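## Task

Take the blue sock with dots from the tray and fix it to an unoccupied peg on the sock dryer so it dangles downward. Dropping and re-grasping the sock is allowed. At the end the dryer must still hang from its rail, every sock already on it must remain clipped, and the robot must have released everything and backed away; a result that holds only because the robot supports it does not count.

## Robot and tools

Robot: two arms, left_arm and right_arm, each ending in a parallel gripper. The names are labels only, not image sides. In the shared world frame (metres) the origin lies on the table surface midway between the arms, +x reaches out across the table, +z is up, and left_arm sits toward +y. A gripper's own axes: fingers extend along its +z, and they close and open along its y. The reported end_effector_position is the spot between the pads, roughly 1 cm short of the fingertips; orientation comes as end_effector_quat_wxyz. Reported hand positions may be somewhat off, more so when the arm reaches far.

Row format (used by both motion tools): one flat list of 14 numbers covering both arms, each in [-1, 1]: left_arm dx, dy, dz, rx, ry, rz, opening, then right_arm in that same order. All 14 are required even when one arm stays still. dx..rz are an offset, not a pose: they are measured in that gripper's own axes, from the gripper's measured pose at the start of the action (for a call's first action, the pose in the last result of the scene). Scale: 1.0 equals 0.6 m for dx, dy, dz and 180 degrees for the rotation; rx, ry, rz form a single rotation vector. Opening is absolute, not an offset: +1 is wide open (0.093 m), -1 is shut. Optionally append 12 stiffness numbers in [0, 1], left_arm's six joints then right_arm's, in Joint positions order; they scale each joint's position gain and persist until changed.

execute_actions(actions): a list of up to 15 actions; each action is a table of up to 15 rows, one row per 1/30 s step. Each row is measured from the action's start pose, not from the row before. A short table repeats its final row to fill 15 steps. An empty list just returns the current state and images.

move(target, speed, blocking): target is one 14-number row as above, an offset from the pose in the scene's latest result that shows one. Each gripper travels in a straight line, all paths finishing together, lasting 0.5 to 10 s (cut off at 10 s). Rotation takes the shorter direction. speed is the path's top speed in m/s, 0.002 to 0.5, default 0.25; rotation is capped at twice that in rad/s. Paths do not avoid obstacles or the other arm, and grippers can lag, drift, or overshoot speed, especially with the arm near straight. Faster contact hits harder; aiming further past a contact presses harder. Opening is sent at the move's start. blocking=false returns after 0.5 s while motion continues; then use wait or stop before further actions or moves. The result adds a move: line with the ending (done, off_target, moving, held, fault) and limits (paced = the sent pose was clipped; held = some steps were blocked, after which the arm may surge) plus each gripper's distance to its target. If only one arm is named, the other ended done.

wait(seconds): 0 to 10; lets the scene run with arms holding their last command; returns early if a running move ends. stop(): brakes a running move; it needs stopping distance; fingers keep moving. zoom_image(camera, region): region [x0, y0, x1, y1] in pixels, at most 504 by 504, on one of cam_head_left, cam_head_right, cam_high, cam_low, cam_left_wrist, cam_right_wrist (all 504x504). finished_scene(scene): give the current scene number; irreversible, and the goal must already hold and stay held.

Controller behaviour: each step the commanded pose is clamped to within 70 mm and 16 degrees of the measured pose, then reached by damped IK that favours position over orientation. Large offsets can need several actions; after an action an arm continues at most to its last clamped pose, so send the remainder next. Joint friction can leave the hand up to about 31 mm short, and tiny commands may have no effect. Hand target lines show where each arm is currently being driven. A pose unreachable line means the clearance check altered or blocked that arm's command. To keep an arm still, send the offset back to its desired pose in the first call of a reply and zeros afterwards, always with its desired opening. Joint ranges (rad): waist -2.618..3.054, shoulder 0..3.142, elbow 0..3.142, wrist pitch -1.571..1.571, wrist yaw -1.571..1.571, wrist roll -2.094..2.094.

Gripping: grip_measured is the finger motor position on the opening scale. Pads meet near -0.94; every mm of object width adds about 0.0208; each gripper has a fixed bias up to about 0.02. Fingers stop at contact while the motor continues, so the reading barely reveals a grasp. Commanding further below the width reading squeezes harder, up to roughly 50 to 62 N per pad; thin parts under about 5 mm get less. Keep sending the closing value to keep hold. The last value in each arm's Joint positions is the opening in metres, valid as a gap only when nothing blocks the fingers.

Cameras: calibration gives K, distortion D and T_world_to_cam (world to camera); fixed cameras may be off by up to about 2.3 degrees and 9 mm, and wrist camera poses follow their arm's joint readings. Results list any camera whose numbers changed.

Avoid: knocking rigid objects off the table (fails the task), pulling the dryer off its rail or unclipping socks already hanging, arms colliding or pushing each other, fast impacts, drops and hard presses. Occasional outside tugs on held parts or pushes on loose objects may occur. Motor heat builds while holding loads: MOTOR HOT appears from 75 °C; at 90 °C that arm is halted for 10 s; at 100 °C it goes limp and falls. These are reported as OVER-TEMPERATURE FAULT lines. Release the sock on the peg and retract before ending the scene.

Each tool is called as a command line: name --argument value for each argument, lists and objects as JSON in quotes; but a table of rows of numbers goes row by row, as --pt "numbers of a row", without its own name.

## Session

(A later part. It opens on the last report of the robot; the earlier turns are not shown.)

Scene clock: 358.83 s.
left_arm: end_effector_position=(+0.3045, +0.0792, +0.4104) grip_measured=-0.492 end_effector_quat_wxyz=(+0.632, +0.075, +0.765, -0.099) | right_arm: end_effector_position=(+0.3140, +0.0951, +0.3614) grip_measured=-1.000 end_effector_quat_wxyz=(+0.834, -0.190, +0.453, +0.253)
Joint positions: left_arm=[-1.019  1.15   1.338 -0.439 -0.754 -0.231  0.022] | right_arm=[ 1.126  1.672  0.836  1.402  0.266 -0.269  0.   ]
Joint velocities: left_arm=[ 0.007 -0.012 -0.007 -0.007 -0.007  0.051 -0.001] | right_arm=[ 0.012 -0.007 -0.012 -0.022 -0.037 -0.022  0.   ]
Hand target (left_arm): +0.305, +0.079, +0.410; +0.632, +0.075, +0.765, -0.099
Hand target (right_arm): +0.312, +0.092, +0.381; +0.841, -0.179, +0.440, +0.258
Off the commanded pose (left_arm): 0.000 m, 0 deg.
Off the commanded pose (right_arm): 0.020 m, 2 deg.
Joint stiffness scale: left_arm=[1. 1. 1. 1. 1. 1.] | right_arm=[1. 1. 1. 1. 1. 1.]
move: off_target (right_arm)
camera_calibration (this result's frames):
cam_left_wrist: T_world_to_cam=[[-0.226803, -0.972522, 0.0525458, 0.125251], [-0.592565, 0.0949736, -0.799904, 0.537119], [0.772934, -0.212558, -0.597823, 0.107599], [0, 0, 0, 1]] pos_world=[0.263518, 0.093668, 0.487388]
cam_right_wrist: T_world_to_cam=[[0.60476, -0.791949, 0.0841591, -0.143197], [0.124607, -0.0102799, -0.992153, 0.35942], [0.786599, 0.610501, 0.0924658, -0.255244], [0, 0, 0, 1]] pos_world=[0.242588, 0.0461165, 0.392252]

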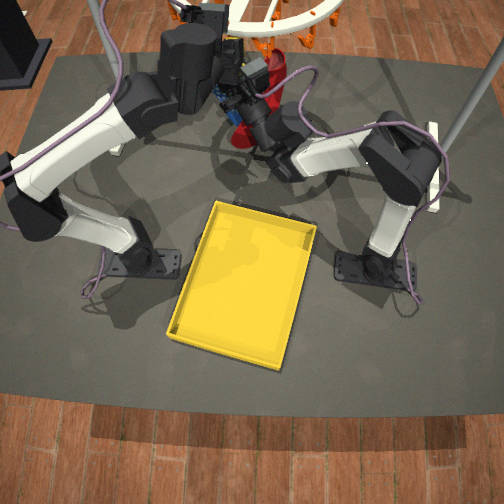

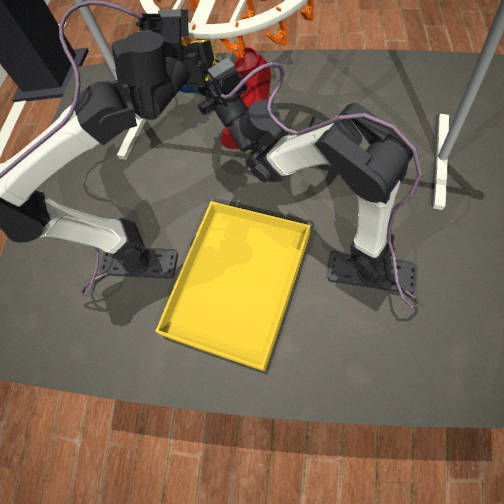

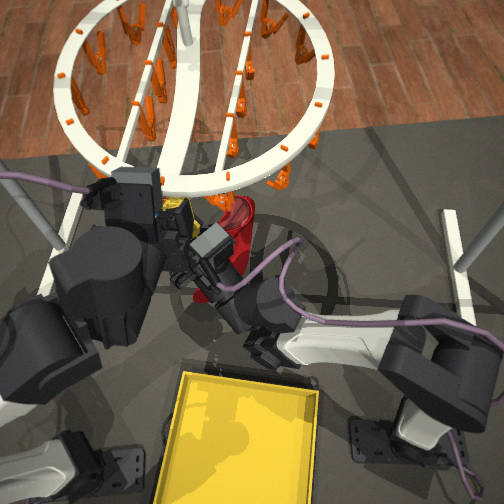

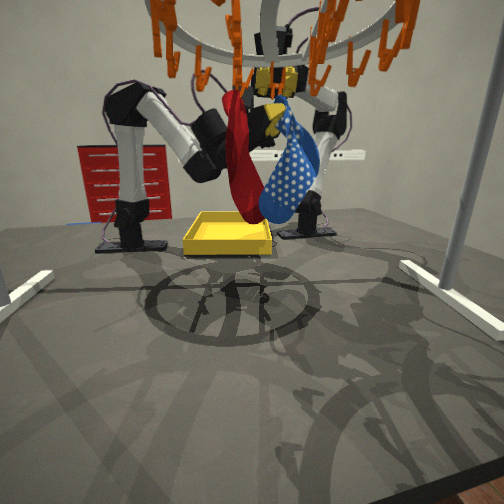

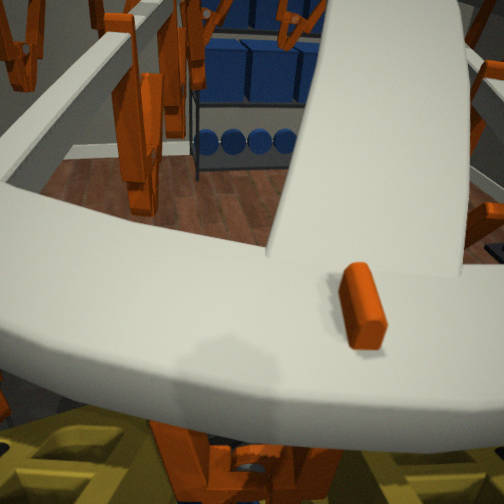

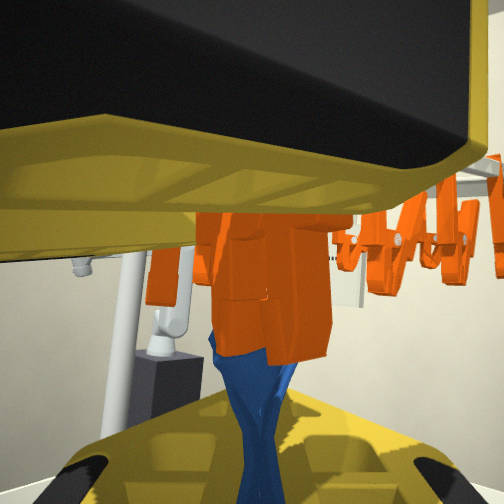

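move --target '[0,0,0,0,0,0,-0.55,0.012,-0.004,-0.022,0,0,0,-1]' --speed 0.02

zoom_image --camera "cam_low" --region '[230, 50, 320, 130]'

Scene clock: 366.37 s.
left_arm: end_effector_position=(+0.3045, +0.0792, +0.4104) grip_measured=-0.492 end_effector_quat_wxyz=(+0.632, +0.075, +0.765, -0.099) | right_arm: end_effector_position=(+0.3115, +0.0911, +0.3529) grip_measured=-1.000 end_effector_quat_wxyz=(+0.833, -0.192, +0.454, +0.252)
Joint positions: left_arm=[-1.019  1.15   1.338 -0.439 -0.754 -0.231  0.022] | right_arm=[ 1.126  1.672  0.799  1.434  0.266 -0.269  0.   ]
Joint velocities: left_arm=[ 0.002 -0.017 -0.007 -0.037 -0.007  0.037  0.001] | right_arm=[-0.012 -0.007  0.007  0.081 -0.095 -0.037  0.   ]
Hand target (left_arm): +0.305, +0.079, +0.410; +0.632, +0.075, +0.765, -0.099
Hand target (right_arm): +0.310, +0.088, +0.349; +0.833, -0.190, +0.453, +0.253
Off the commanded pose (left_arm): 0.000 m, 0 deg.
Off the commanded pose (right_arm): 0.006 m, 0 deg.
Joint stiffness scale: left_arm=[1. 1. 1. 1. 1. 1.] | right_arm=[1. 1. 1. 1. 1. 1.]
move: done
camera_calibration (this result's frames):
cam_left_wrist: T_world_to_cam=[[-0.226803, -0.972522, 0.0525458, 0.125251], [-0.592565, 0.0949736, -0.799904, 0.537119], [0.772934, -0.212558, -0.597823, 0.107599], [0, 0, 0, 1]] pos_world=[0.263518, 0.093668, 0.487388]
cam_right_wrist: T_world_to_cam=[[0.604986, -0.791593, 0.0858627, -0.144797], [0.121967, -0.0144323, -0.992429, 0.352518], [0.786839, 0.610878, 0.0878166, -0.248521], [0, 0, 0, 1]] pos_world=[0.240151, 0.0422839, 0.384106]

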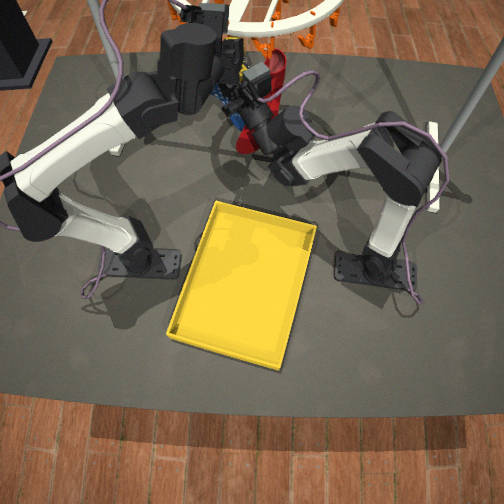

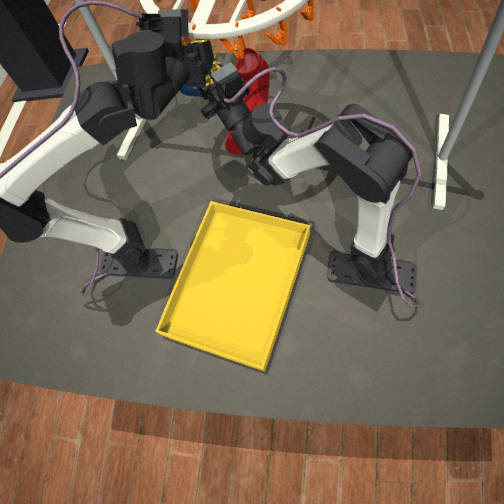

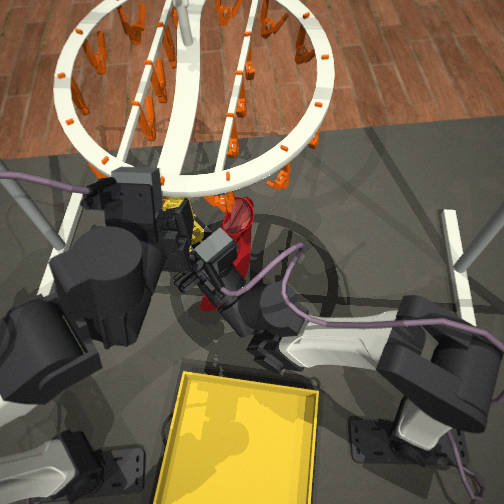

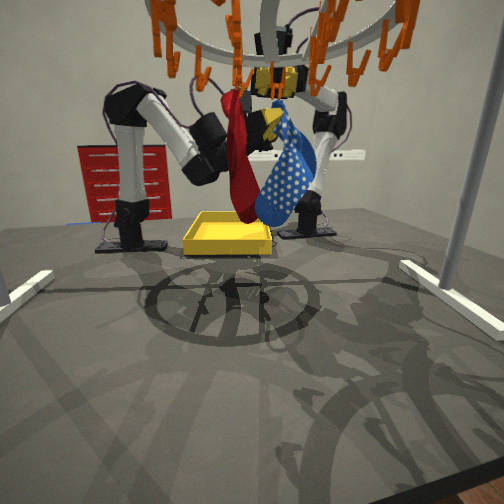

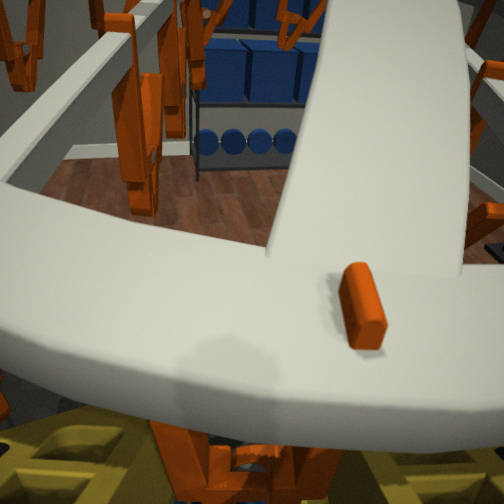

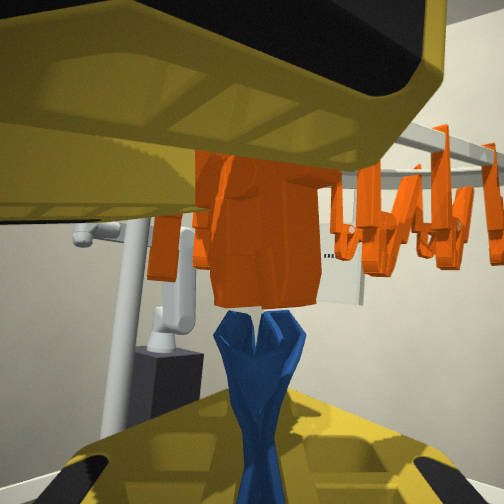

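Region (230, 50, 320, 130) of cam_low's 504x504 image, scaled by 5.600, with more detail than that image has.

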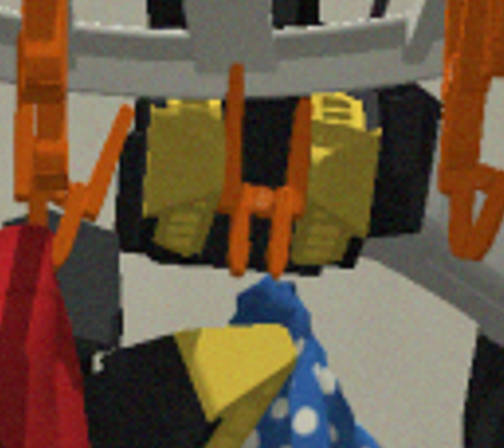

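move --target '[0,0,0,0,0,0,-0.55,-0.03,-0.01,0.001,0.008,-0.0224,0.009,-1]' --speed 0.02

zoom_image --camera "cam_low" --region '[230, 50, 320, 130]'

Scene clock: 375.63 s.
left_arm: end_effector_position=(+0.3046, +0.0791, +0.4104) grip_measured=-0.492 end_effector_quat_wxyz=(+0.632, +0.075, +0.765, -0.099) | right_arm: end_effector_position=(+0.3086, +0.0866, +0.3611) grip_measured=-1.000 end_effector_quat_wxyz=(+0.841, -0.179, +0.441, +0.259)
Joint positions: left_arm=[-1.019  1.15   1.338 -0.439 -0.754 -0.231  0.022] | right_arm=[ 1.126  1.672  0.799  1.475  0.266 -0.267  0.   ]
Joint velocities: left_arm=[-0.002 -0.002 -0.012 -0.022 -0.022 -0.007 -0.   ] | right_arm=[-0.012  0.007  0.017  0.037  0.051  0.007  0.   ]
Hand target (left_arm): +0.305, +0.079, +0.410; +0.632, +0.075, +0.765, -0.099
Hand target (right_arm): +0.307, +0.082, +0.369; +0.847, -0.166, +0.431, +0.265
Off the commanded pose (left_arm): 0.000 m, 0 deg.
Off the commanded pose (right_arm): 0.009 m, 2 deg.
Joint stiffness scale: left_arm=[1. 1. 1. 1. 1. 1.] | right_arm=[1. 1. 1. 1. 1. 1.]
move: done
camera_calibration (this result's frames):
cam_left_wrist: T_world_to_cam=[[-0.226814, -0.972505, 0.0528174, 0.125124], [-0.592406, 0.0947131, -0.800053, 0.537218], [0.773053, -0.212752, -0.5976, 0.107519], [0, 0, 0, 1]] pos_world=[0.263513, 0.0936772, 0.487447]
cam_right_wrist: T_world_to_cam=[[0.60431, -0.793703, 0.0696077, -0.141096], [0.142855, 0.0219876, -0.989499, 0.350301], [0.783838, 0.607908, 0.126671, -0.257023], [0, 0, 0, 1]] pos_world=[0.236688, 0.0365562, 0.389001]

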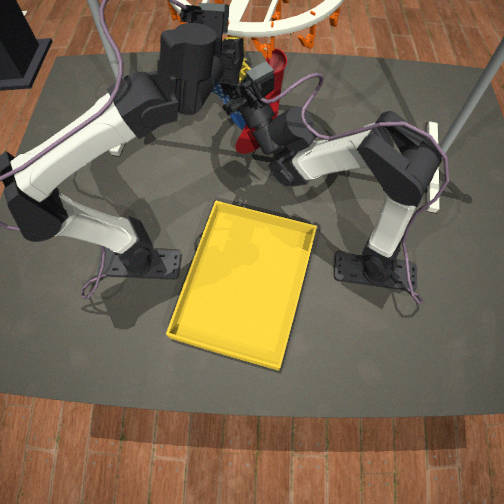

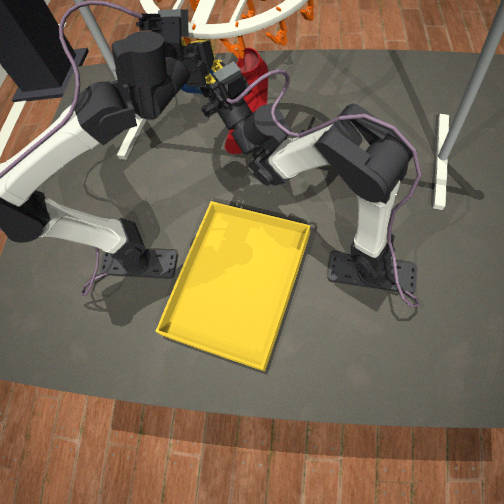

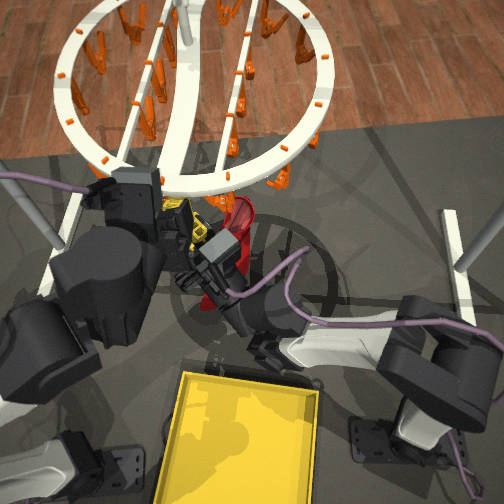

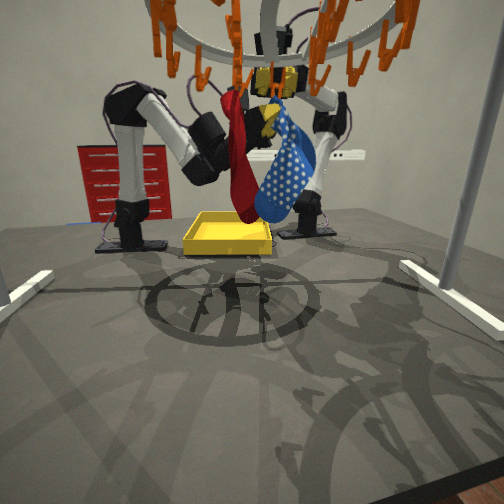

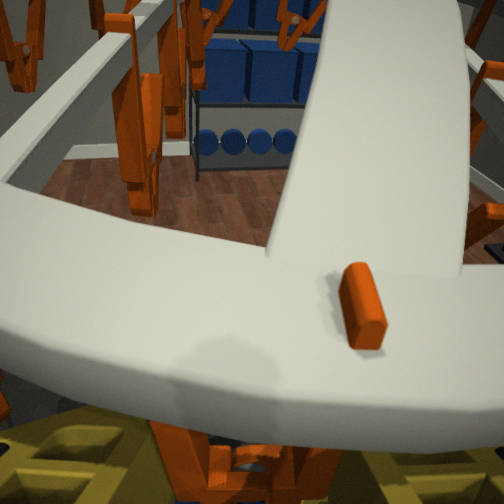

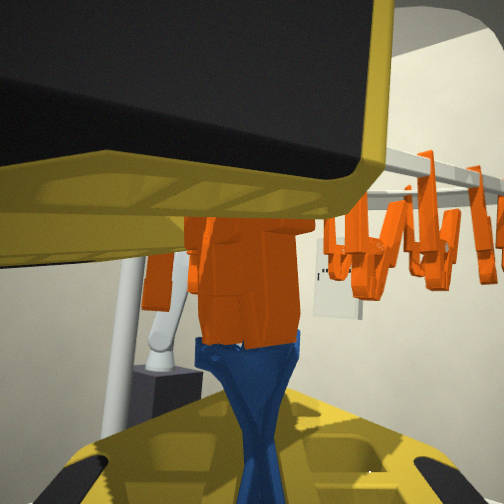

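Region (230, 50, 320, 130) of cam_low's 504x504 image, scaled by 5.600, with more detail than that image has.

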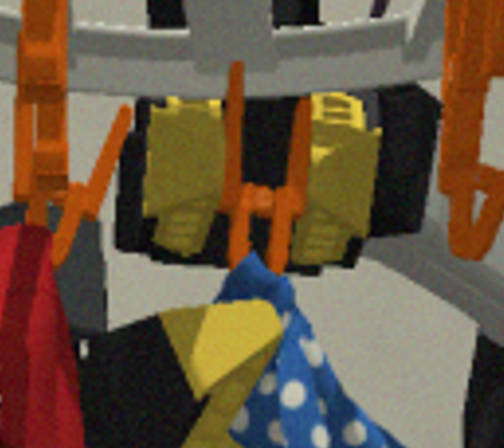

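move --target '[0,0,0,0,0,0,-0.55,-0.036,-0.006,0.018,0.004,-0.011,0.004,-1]' --speed 0.02

zoom_image --camera "cam_low" --region '[230, 50, 320, 130]'

Scene clock: 382.93 s.
left_arm: end_effector_position=(+0.3046, +0.0791, +0.4105) grip_measured=-0.492 end_effector_quat_wxyz=(+0.632, +0.075, +0.765, -0.099) | right_arm: end_effector_position=(+0.3088, +0.0870, +0.3612) grip_measured=-1.000 end_effector_quat_wxyz=(+0.838, -0.184, +0.446, +0.257)
Joint positions: left_arm=[-1.019  1.15   1.338 -0.438 -0.754 -0.231  0.022] | right_arm=[ 1.126  1.658  0.799  1.446  0.266 -0.267  0.   ]
Joint velocities: left_arm=[ 0.007 -0.022 -0.012 -0.051 -0.007  0.007 -0.001] | right_arm=[ 0.007 -0.007  0.007 -0.007 -0.051 -0.007  0.   ]
Hand target (left_arm): +0.305, +0.079, +0.410; +0.632, +0.075, +0.765, -0.099
Hand target (right_arm): +0.307, +0.083, +0.385; +0.847, -0.167, +0.429, +0.264
Off the commanded pose (left_arm): 0.000 m, 0 deg.
Off the commanded pose (right_arm): 0.024 m, 3 deg.
Joint stiffness scale: left_arm=[1. 1. 1. 1. 1. 1.] | right_arm=[1. 1. 1. 1. 1. 1.]
move: off_target (right_arm)
camera_calibration (this result's frames):
cam_left_wrist: T_world_to_cam=[[-0.226824, -0.972488, 0.0530889, 0.124997], [-0.592247, 0.0944526, -0.800201, 0.537316], [0.773172, -0.212947, -0.597377, 0.10744], [0, 0, 0, 1]] pos_world=[0.263507, 0.0936864, 0.487507]
cam_right_wrist: T_world_to_cam=[[0.604916, -0.792749, 0.0750018, -0.143151], [0.134543, 0.00891921, -0.990868, 0.354536], [0.78484, 0.609483, 0.112055, -0.25266], [0, 0, 0, 1]] pos_world=[0.237191, 0.0373471, 0.390347]

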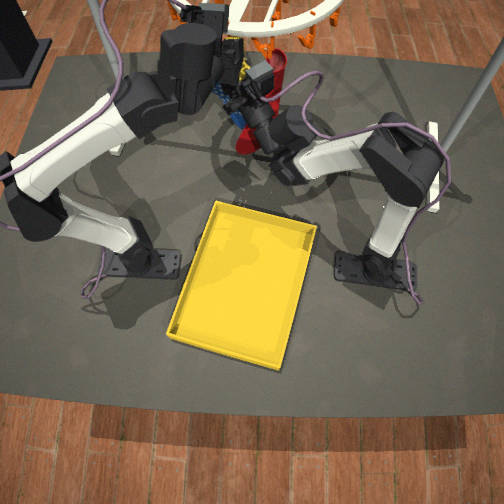

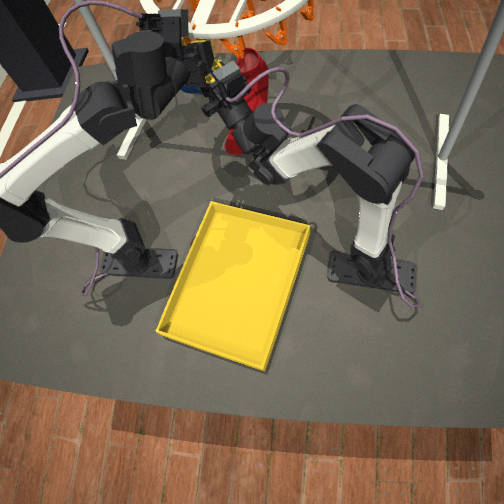

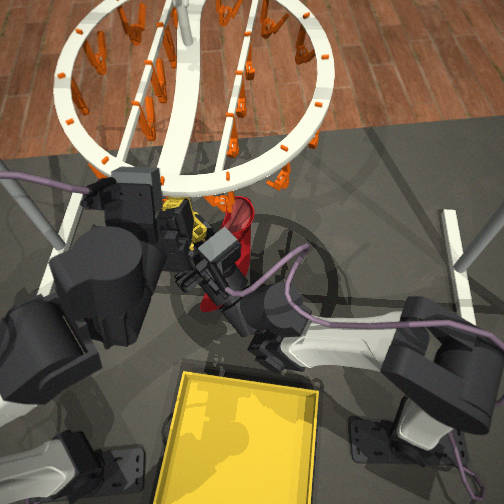

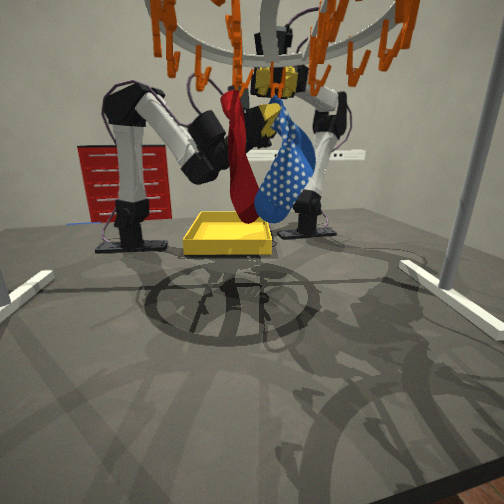

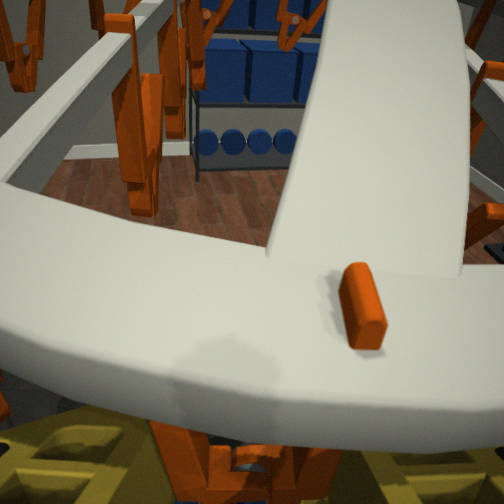

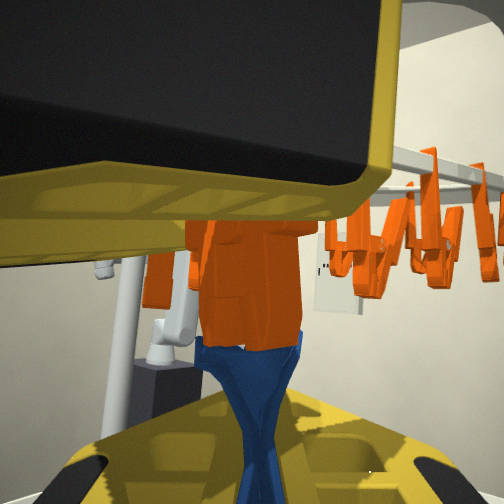

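Region (230, 50, 320, 130) of cam_low's 504x504 image, scaled by 5.600, with more detail than that image has.

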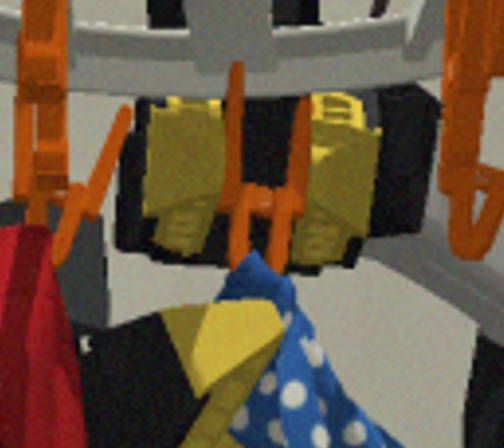

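move --target '[0,0,0,0,0,0,-0.55,-0.026,-0.009,0.001,0.007,-0.02,0.008,-1]' --speed 0.02

zoom_image --camera "cam_low" --region '[230, 50, 320, 130]'

Scene clock: 389.27 s.
left_arm: end_effector_position=(+0.3047, +0.0789, +0.4114) grip_measured=-0.492 end_effector_quat_wxyz=(+0.633, +0.073, +0.764, -0.100) | right_arm: end_effector_position=(+0.3071, +0.0842, +0.3660) grip_measured=-1.000 end_effector_quat_wxyz=(+0.842, -0.176, +0.438, +0.261)
Joint positions: left_arm=[-1.019  1.15   1.338 -0.434 -0.754 -0.231  0.022] | right_arm=[ 1.126  1.658  0.799  1.471  0.266 -0.265  0.   ]
Joint velocities: left_arm=[-0.002 -0.002 -0.007  0.037 -0.007 -0.066  0.   ] | right_arm=[-0.012 -0.002  0.012  0.022 -0.037 -0.007  0.   ]
Hand target (left_arm): +0.305, +0.079, +0.411; +0.632, +0.075, +0.765, -0.099
Hand target (right_arm): +0.305, +0.079, +0.375; +0.850, -0.161, +0.425, +0.268
Off the commanded pose (left_arm): 0.001 m, 0 deg.
Off the commanded pose (right_arm): 0.011 m, 3 deg.
Joint stiffness scale: left_arm=[1. 1. 1. 1. 1. 1.] | right_arm=[1. 1. 1. 1. 1. 1.]
move: off_target (right_arm)
camera_calibration (this result's frames):
cam_left_wrist: T_world_to_cam=[[-0.226955, -0.972274, 0.0563467, 0.123476], [-0.590336, 0.0913228, -0.801975, 0.538495], [0.774594, -0.215275, -0.594694, 0.106479], [0, 0, 0, 1]] pos_world=[0.263439, 0.0937984, 0.488225]
cam_right_wrist: T_world_to_cam=[[0.604644, -0.793867, 0.0646535, -0.140749], [0.146518, 0.031072, -0.98872, 0.353254], [0.782903, 0.607297, 0.135103, -0.257772], [0, 0, 0, 1]] pos_world=[0.235156, 0.0338317, 0.393195]

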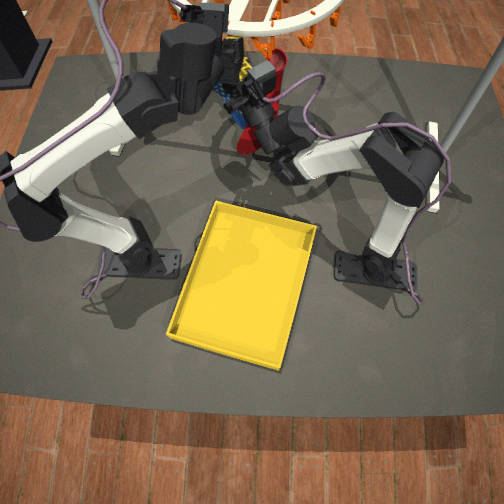

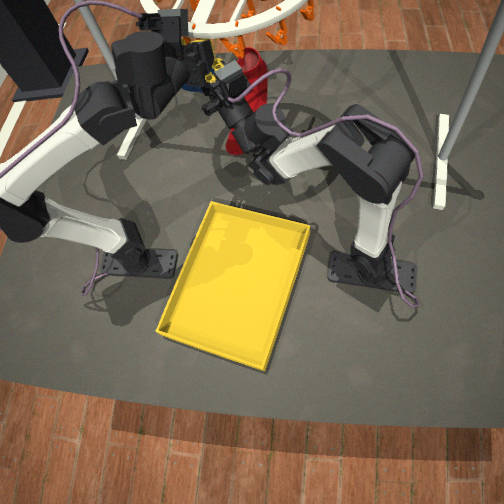

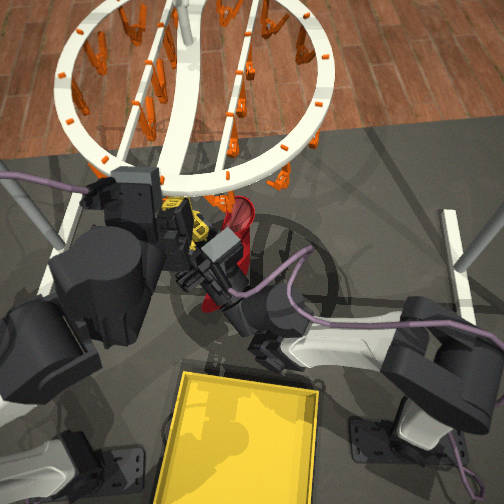

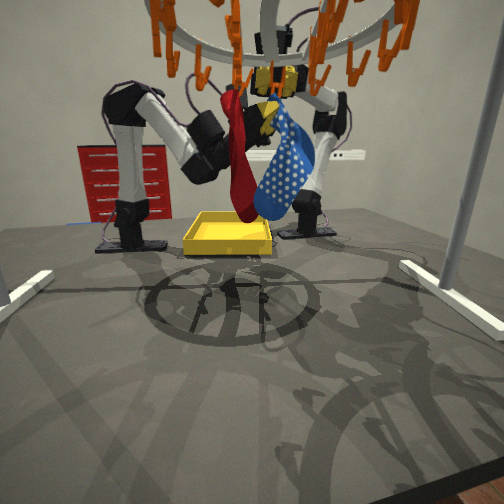

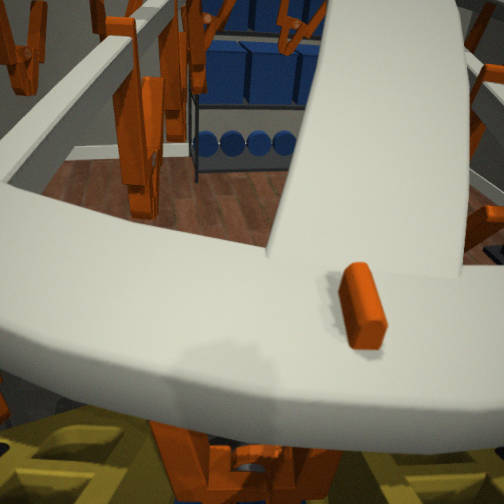

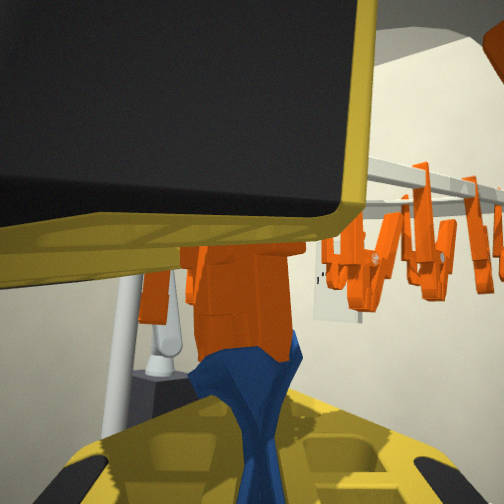

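Region (230, 50, 320, 130) of cam_low's 504x504 image, scaled by 5.600, with more detail than that image has.

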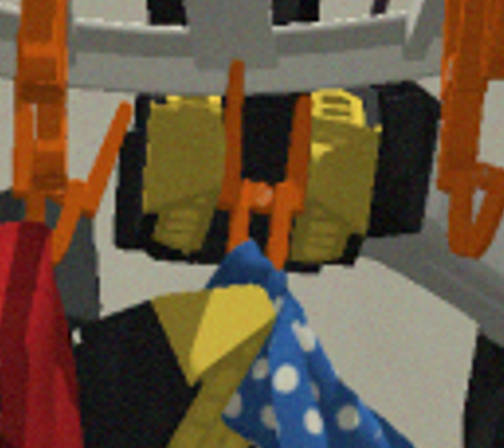

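move --target '[0,0,0,0,0,0,-0.18,0,0,0,0,0,0,-1]'

zoom_image --camera "cam_low" --region '[230, 50, 320, 130]'

Scene clock: 395.23 s.
left_arm: end_effector_position=(+0.3047, +0.0789, +0.4115) grip_measured=-0.181 end_effector_quat_wxyz=(+0.634, +0.073, +0.764, -0.101) | right_arm: end_effector_position=(+0.3071, +0.0842, +0.3660) grip_measured=-1.000 end_effector_quat_wxyz=(+0.842, -0.176, +0.438, +0.261)
Joint positions: left_arm=[-1.019  1.15   1.338 -0.433 -0.754 -0.231  0.037] | right_arm=[ 1.126  1.658  0.799  1.471  0.266 -0.265  0.   ]
Joint velocities: left_arm=[-0.002 -0.022 -0.007 -0.007  0.037 -0.007 -0.   ] | right_arm=[-0.012 -0.012 -0.007  0.007 -0.022 -0.007  0.   ]
Hand target (left_arm): +0.305, +0.079, +0.411; +0.634, +0.073, +0.764, -0.100
Hand target (right_arm): +0.307, +0.084, +0.366; +0.842, -0.176, +0.438, +0.261
Off the commanded pose (left_arm): 0.000 m, 0 deg.
Off the commanded pose (right_arm): 0.000 m, 0 deg.
Joint stiffness scale: left_arm=[1. 1. 1. 1. 1. 1.] | right_arm=[1. 1. 1. 1. 1. 1.]
move: done
camera_calibration (this result's frames):
cam_left_wrist: T_world_to_cam=[[-0.226977, -0.972237, 0.0568896, 0.123223], [-0.590017, 0.0908005, -0.802269, 0.538691], [0.77483, -0.215662, -0.594246, 0.106318], [0, 0, 0, 1]] pos_world=[0.263427, 0.0938173, 0.488344]
cam_right_wrist: T_world_to_cam=[[0.604644, -0.793867, 0.0646535, -0.140749], [0.146518, 0.031072, -0.98872, 0.353254], [0.782903, 0.607297, 0.135103, -0.257772], [0, 0, 0, 1]] pos_world=[0.235156, 0.0338317, 0.393195]

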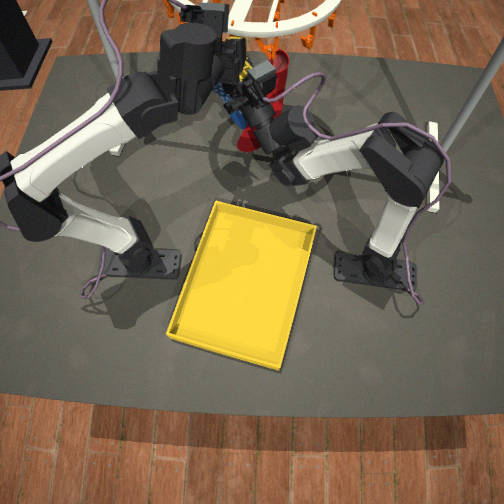

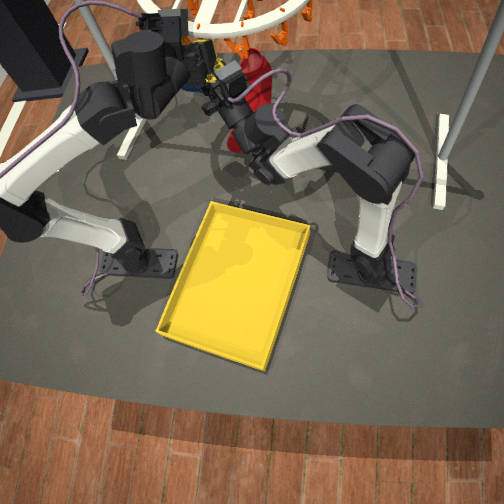

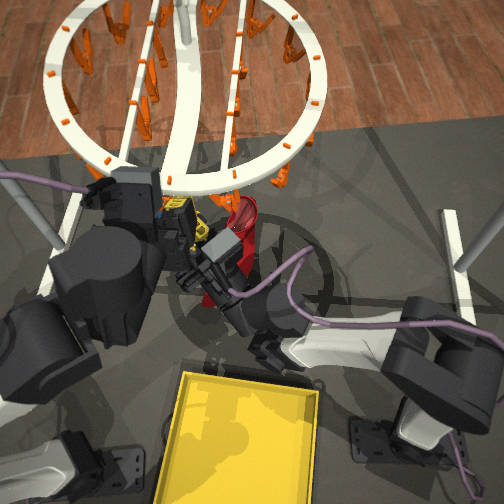

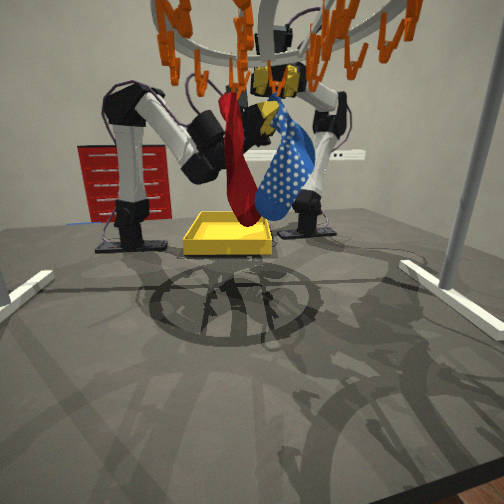

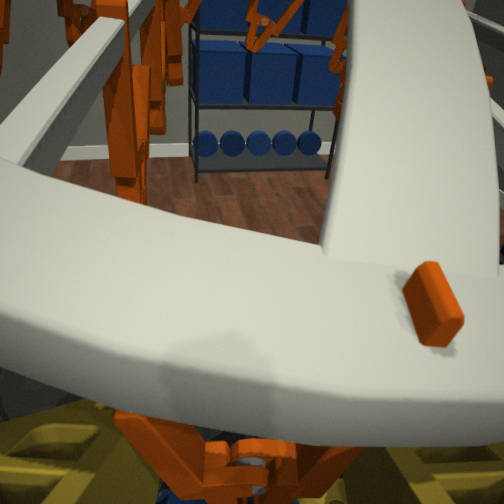

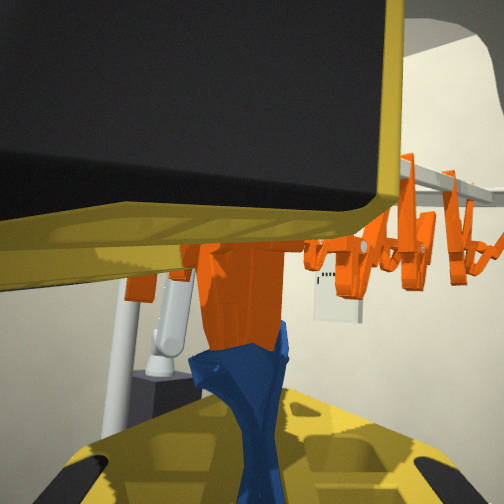

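Region (230, 50, 320, 130) of cam_low's 504x504 image, scaled by 5.600, with more detail than that image has.

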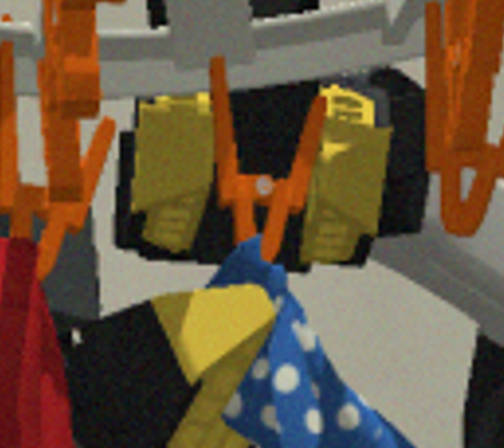

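move --target '[0,0,0,0,0,0,-0.05,0.022,-0.004,-0.012,0,0,0,-1]' --speed 0.02

zoom_image --camera "cam_low" --region '[230, 50, 320, 130]'

Scene clock: 402.00 s.
left_arm: end_effector_position=(+0.3047, +0.0789, +0.4115) grip_measured=-0.052 end_effector_quat_wxyz=(+0.634, +0.073, +0.764, -0.101) | right_arm: end_effector_position=(+0.3089, +0.0841, +0.3629) grip_measured=-1.000 end_effector_quat_wxyz=(+0.845, -0.172, +0.434, +0.262)
Joint positions: left_arm=[-1.019  1.15   1.338 -0.433 -0.754 -0.231  0.043] | right_arm=[ 1.123  1.682  0.799  1.508  0.266 -0.263  0.   ]
Joint velocities: left_arm=[-0.012 -0.017  0.007  0.081 -0.037 -0.051 -0.002] | right_arm=[-0.012  0.007 -0.002  0.022  0.051 -0.007  0.   ]
Hand target (left_arm): +0.305, +0.079, +0.412; +0.634, +0.073, +0.764, -0.101
Hand target (right_arm): +0.310, +0.082, +0.352; +0.842, -0.176, +0.438, +0.261
Off the commanded pose (left_arm): 0.000 m, 0 deg.
Off the commanded pose (right_arm): 0.012 m, 1 deg.
Joint stiffness scale: left_arm=[1. 1. 1. 1. 1. 1.] | right_arm=[1. 1. 1. 1. 1. 1.]
move: off_target (right_arm)
camera_calibration (this result's frames):
cam_left_wrist: T_world_to_cam=[[-0.226977, -0.972237, 0.0568896, 0.123223], [-0.590017, 0.0908005, -0.802269, 0.538691], [0.77483, -0.215662, -0.594246, 0.106318], [0, 0, 0, 1]] pos_world=[0.263427, 0.0938173, 0.488344]
cam_right_wrist: T_world_to_cam=[[0.60239, -0.795984, 0.0594609, -0.138937], [0.152881, 0.0419415, -0.987354, 0.346485], [0.783424, 0.603863, 0.146956, -0.262892], [0, 0, 0, 1]] pos_world=[0.23668, 0.0336266, 0.388998]

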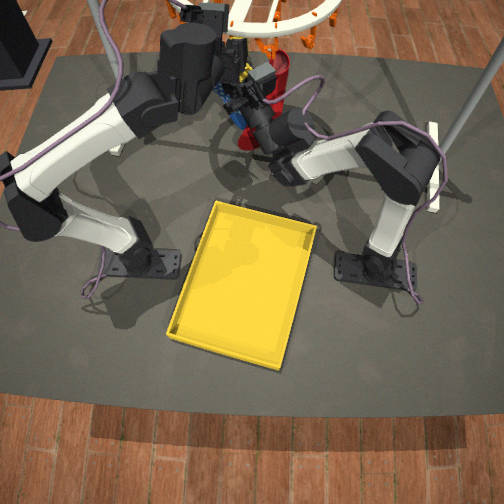

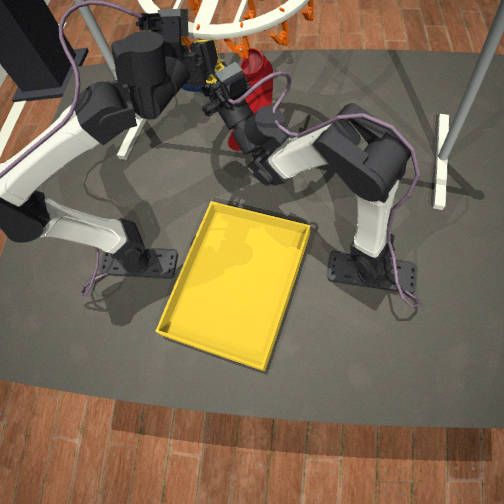

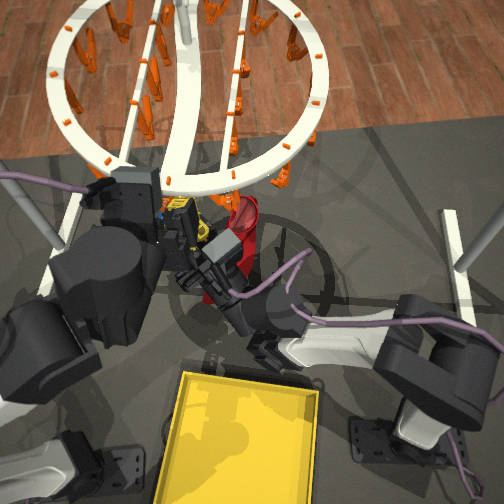

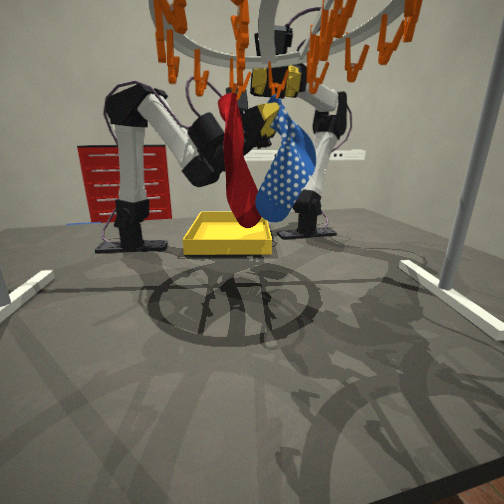

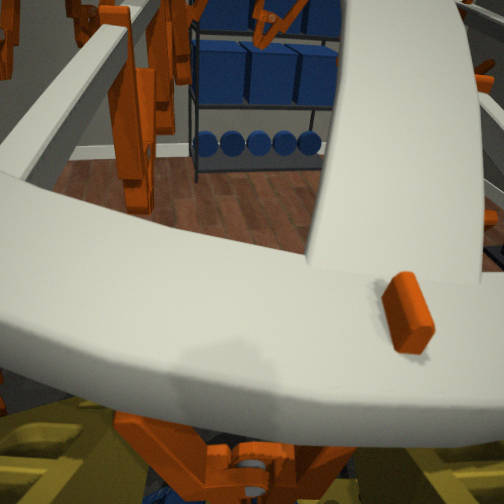

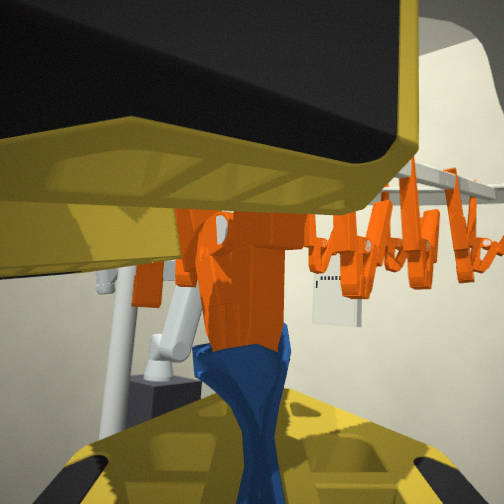

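Region (230, 50, 320, 130) of cam_low's 504x504 image, scaled by 5.600, with more detail than that image has.

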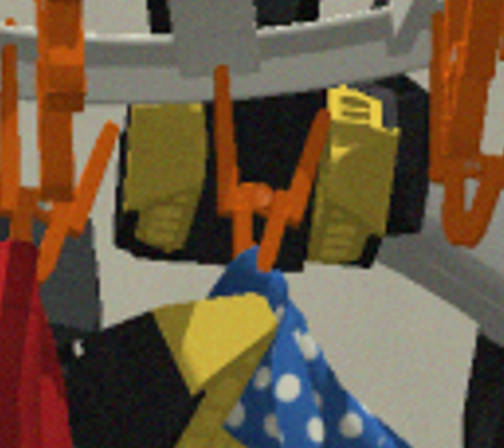

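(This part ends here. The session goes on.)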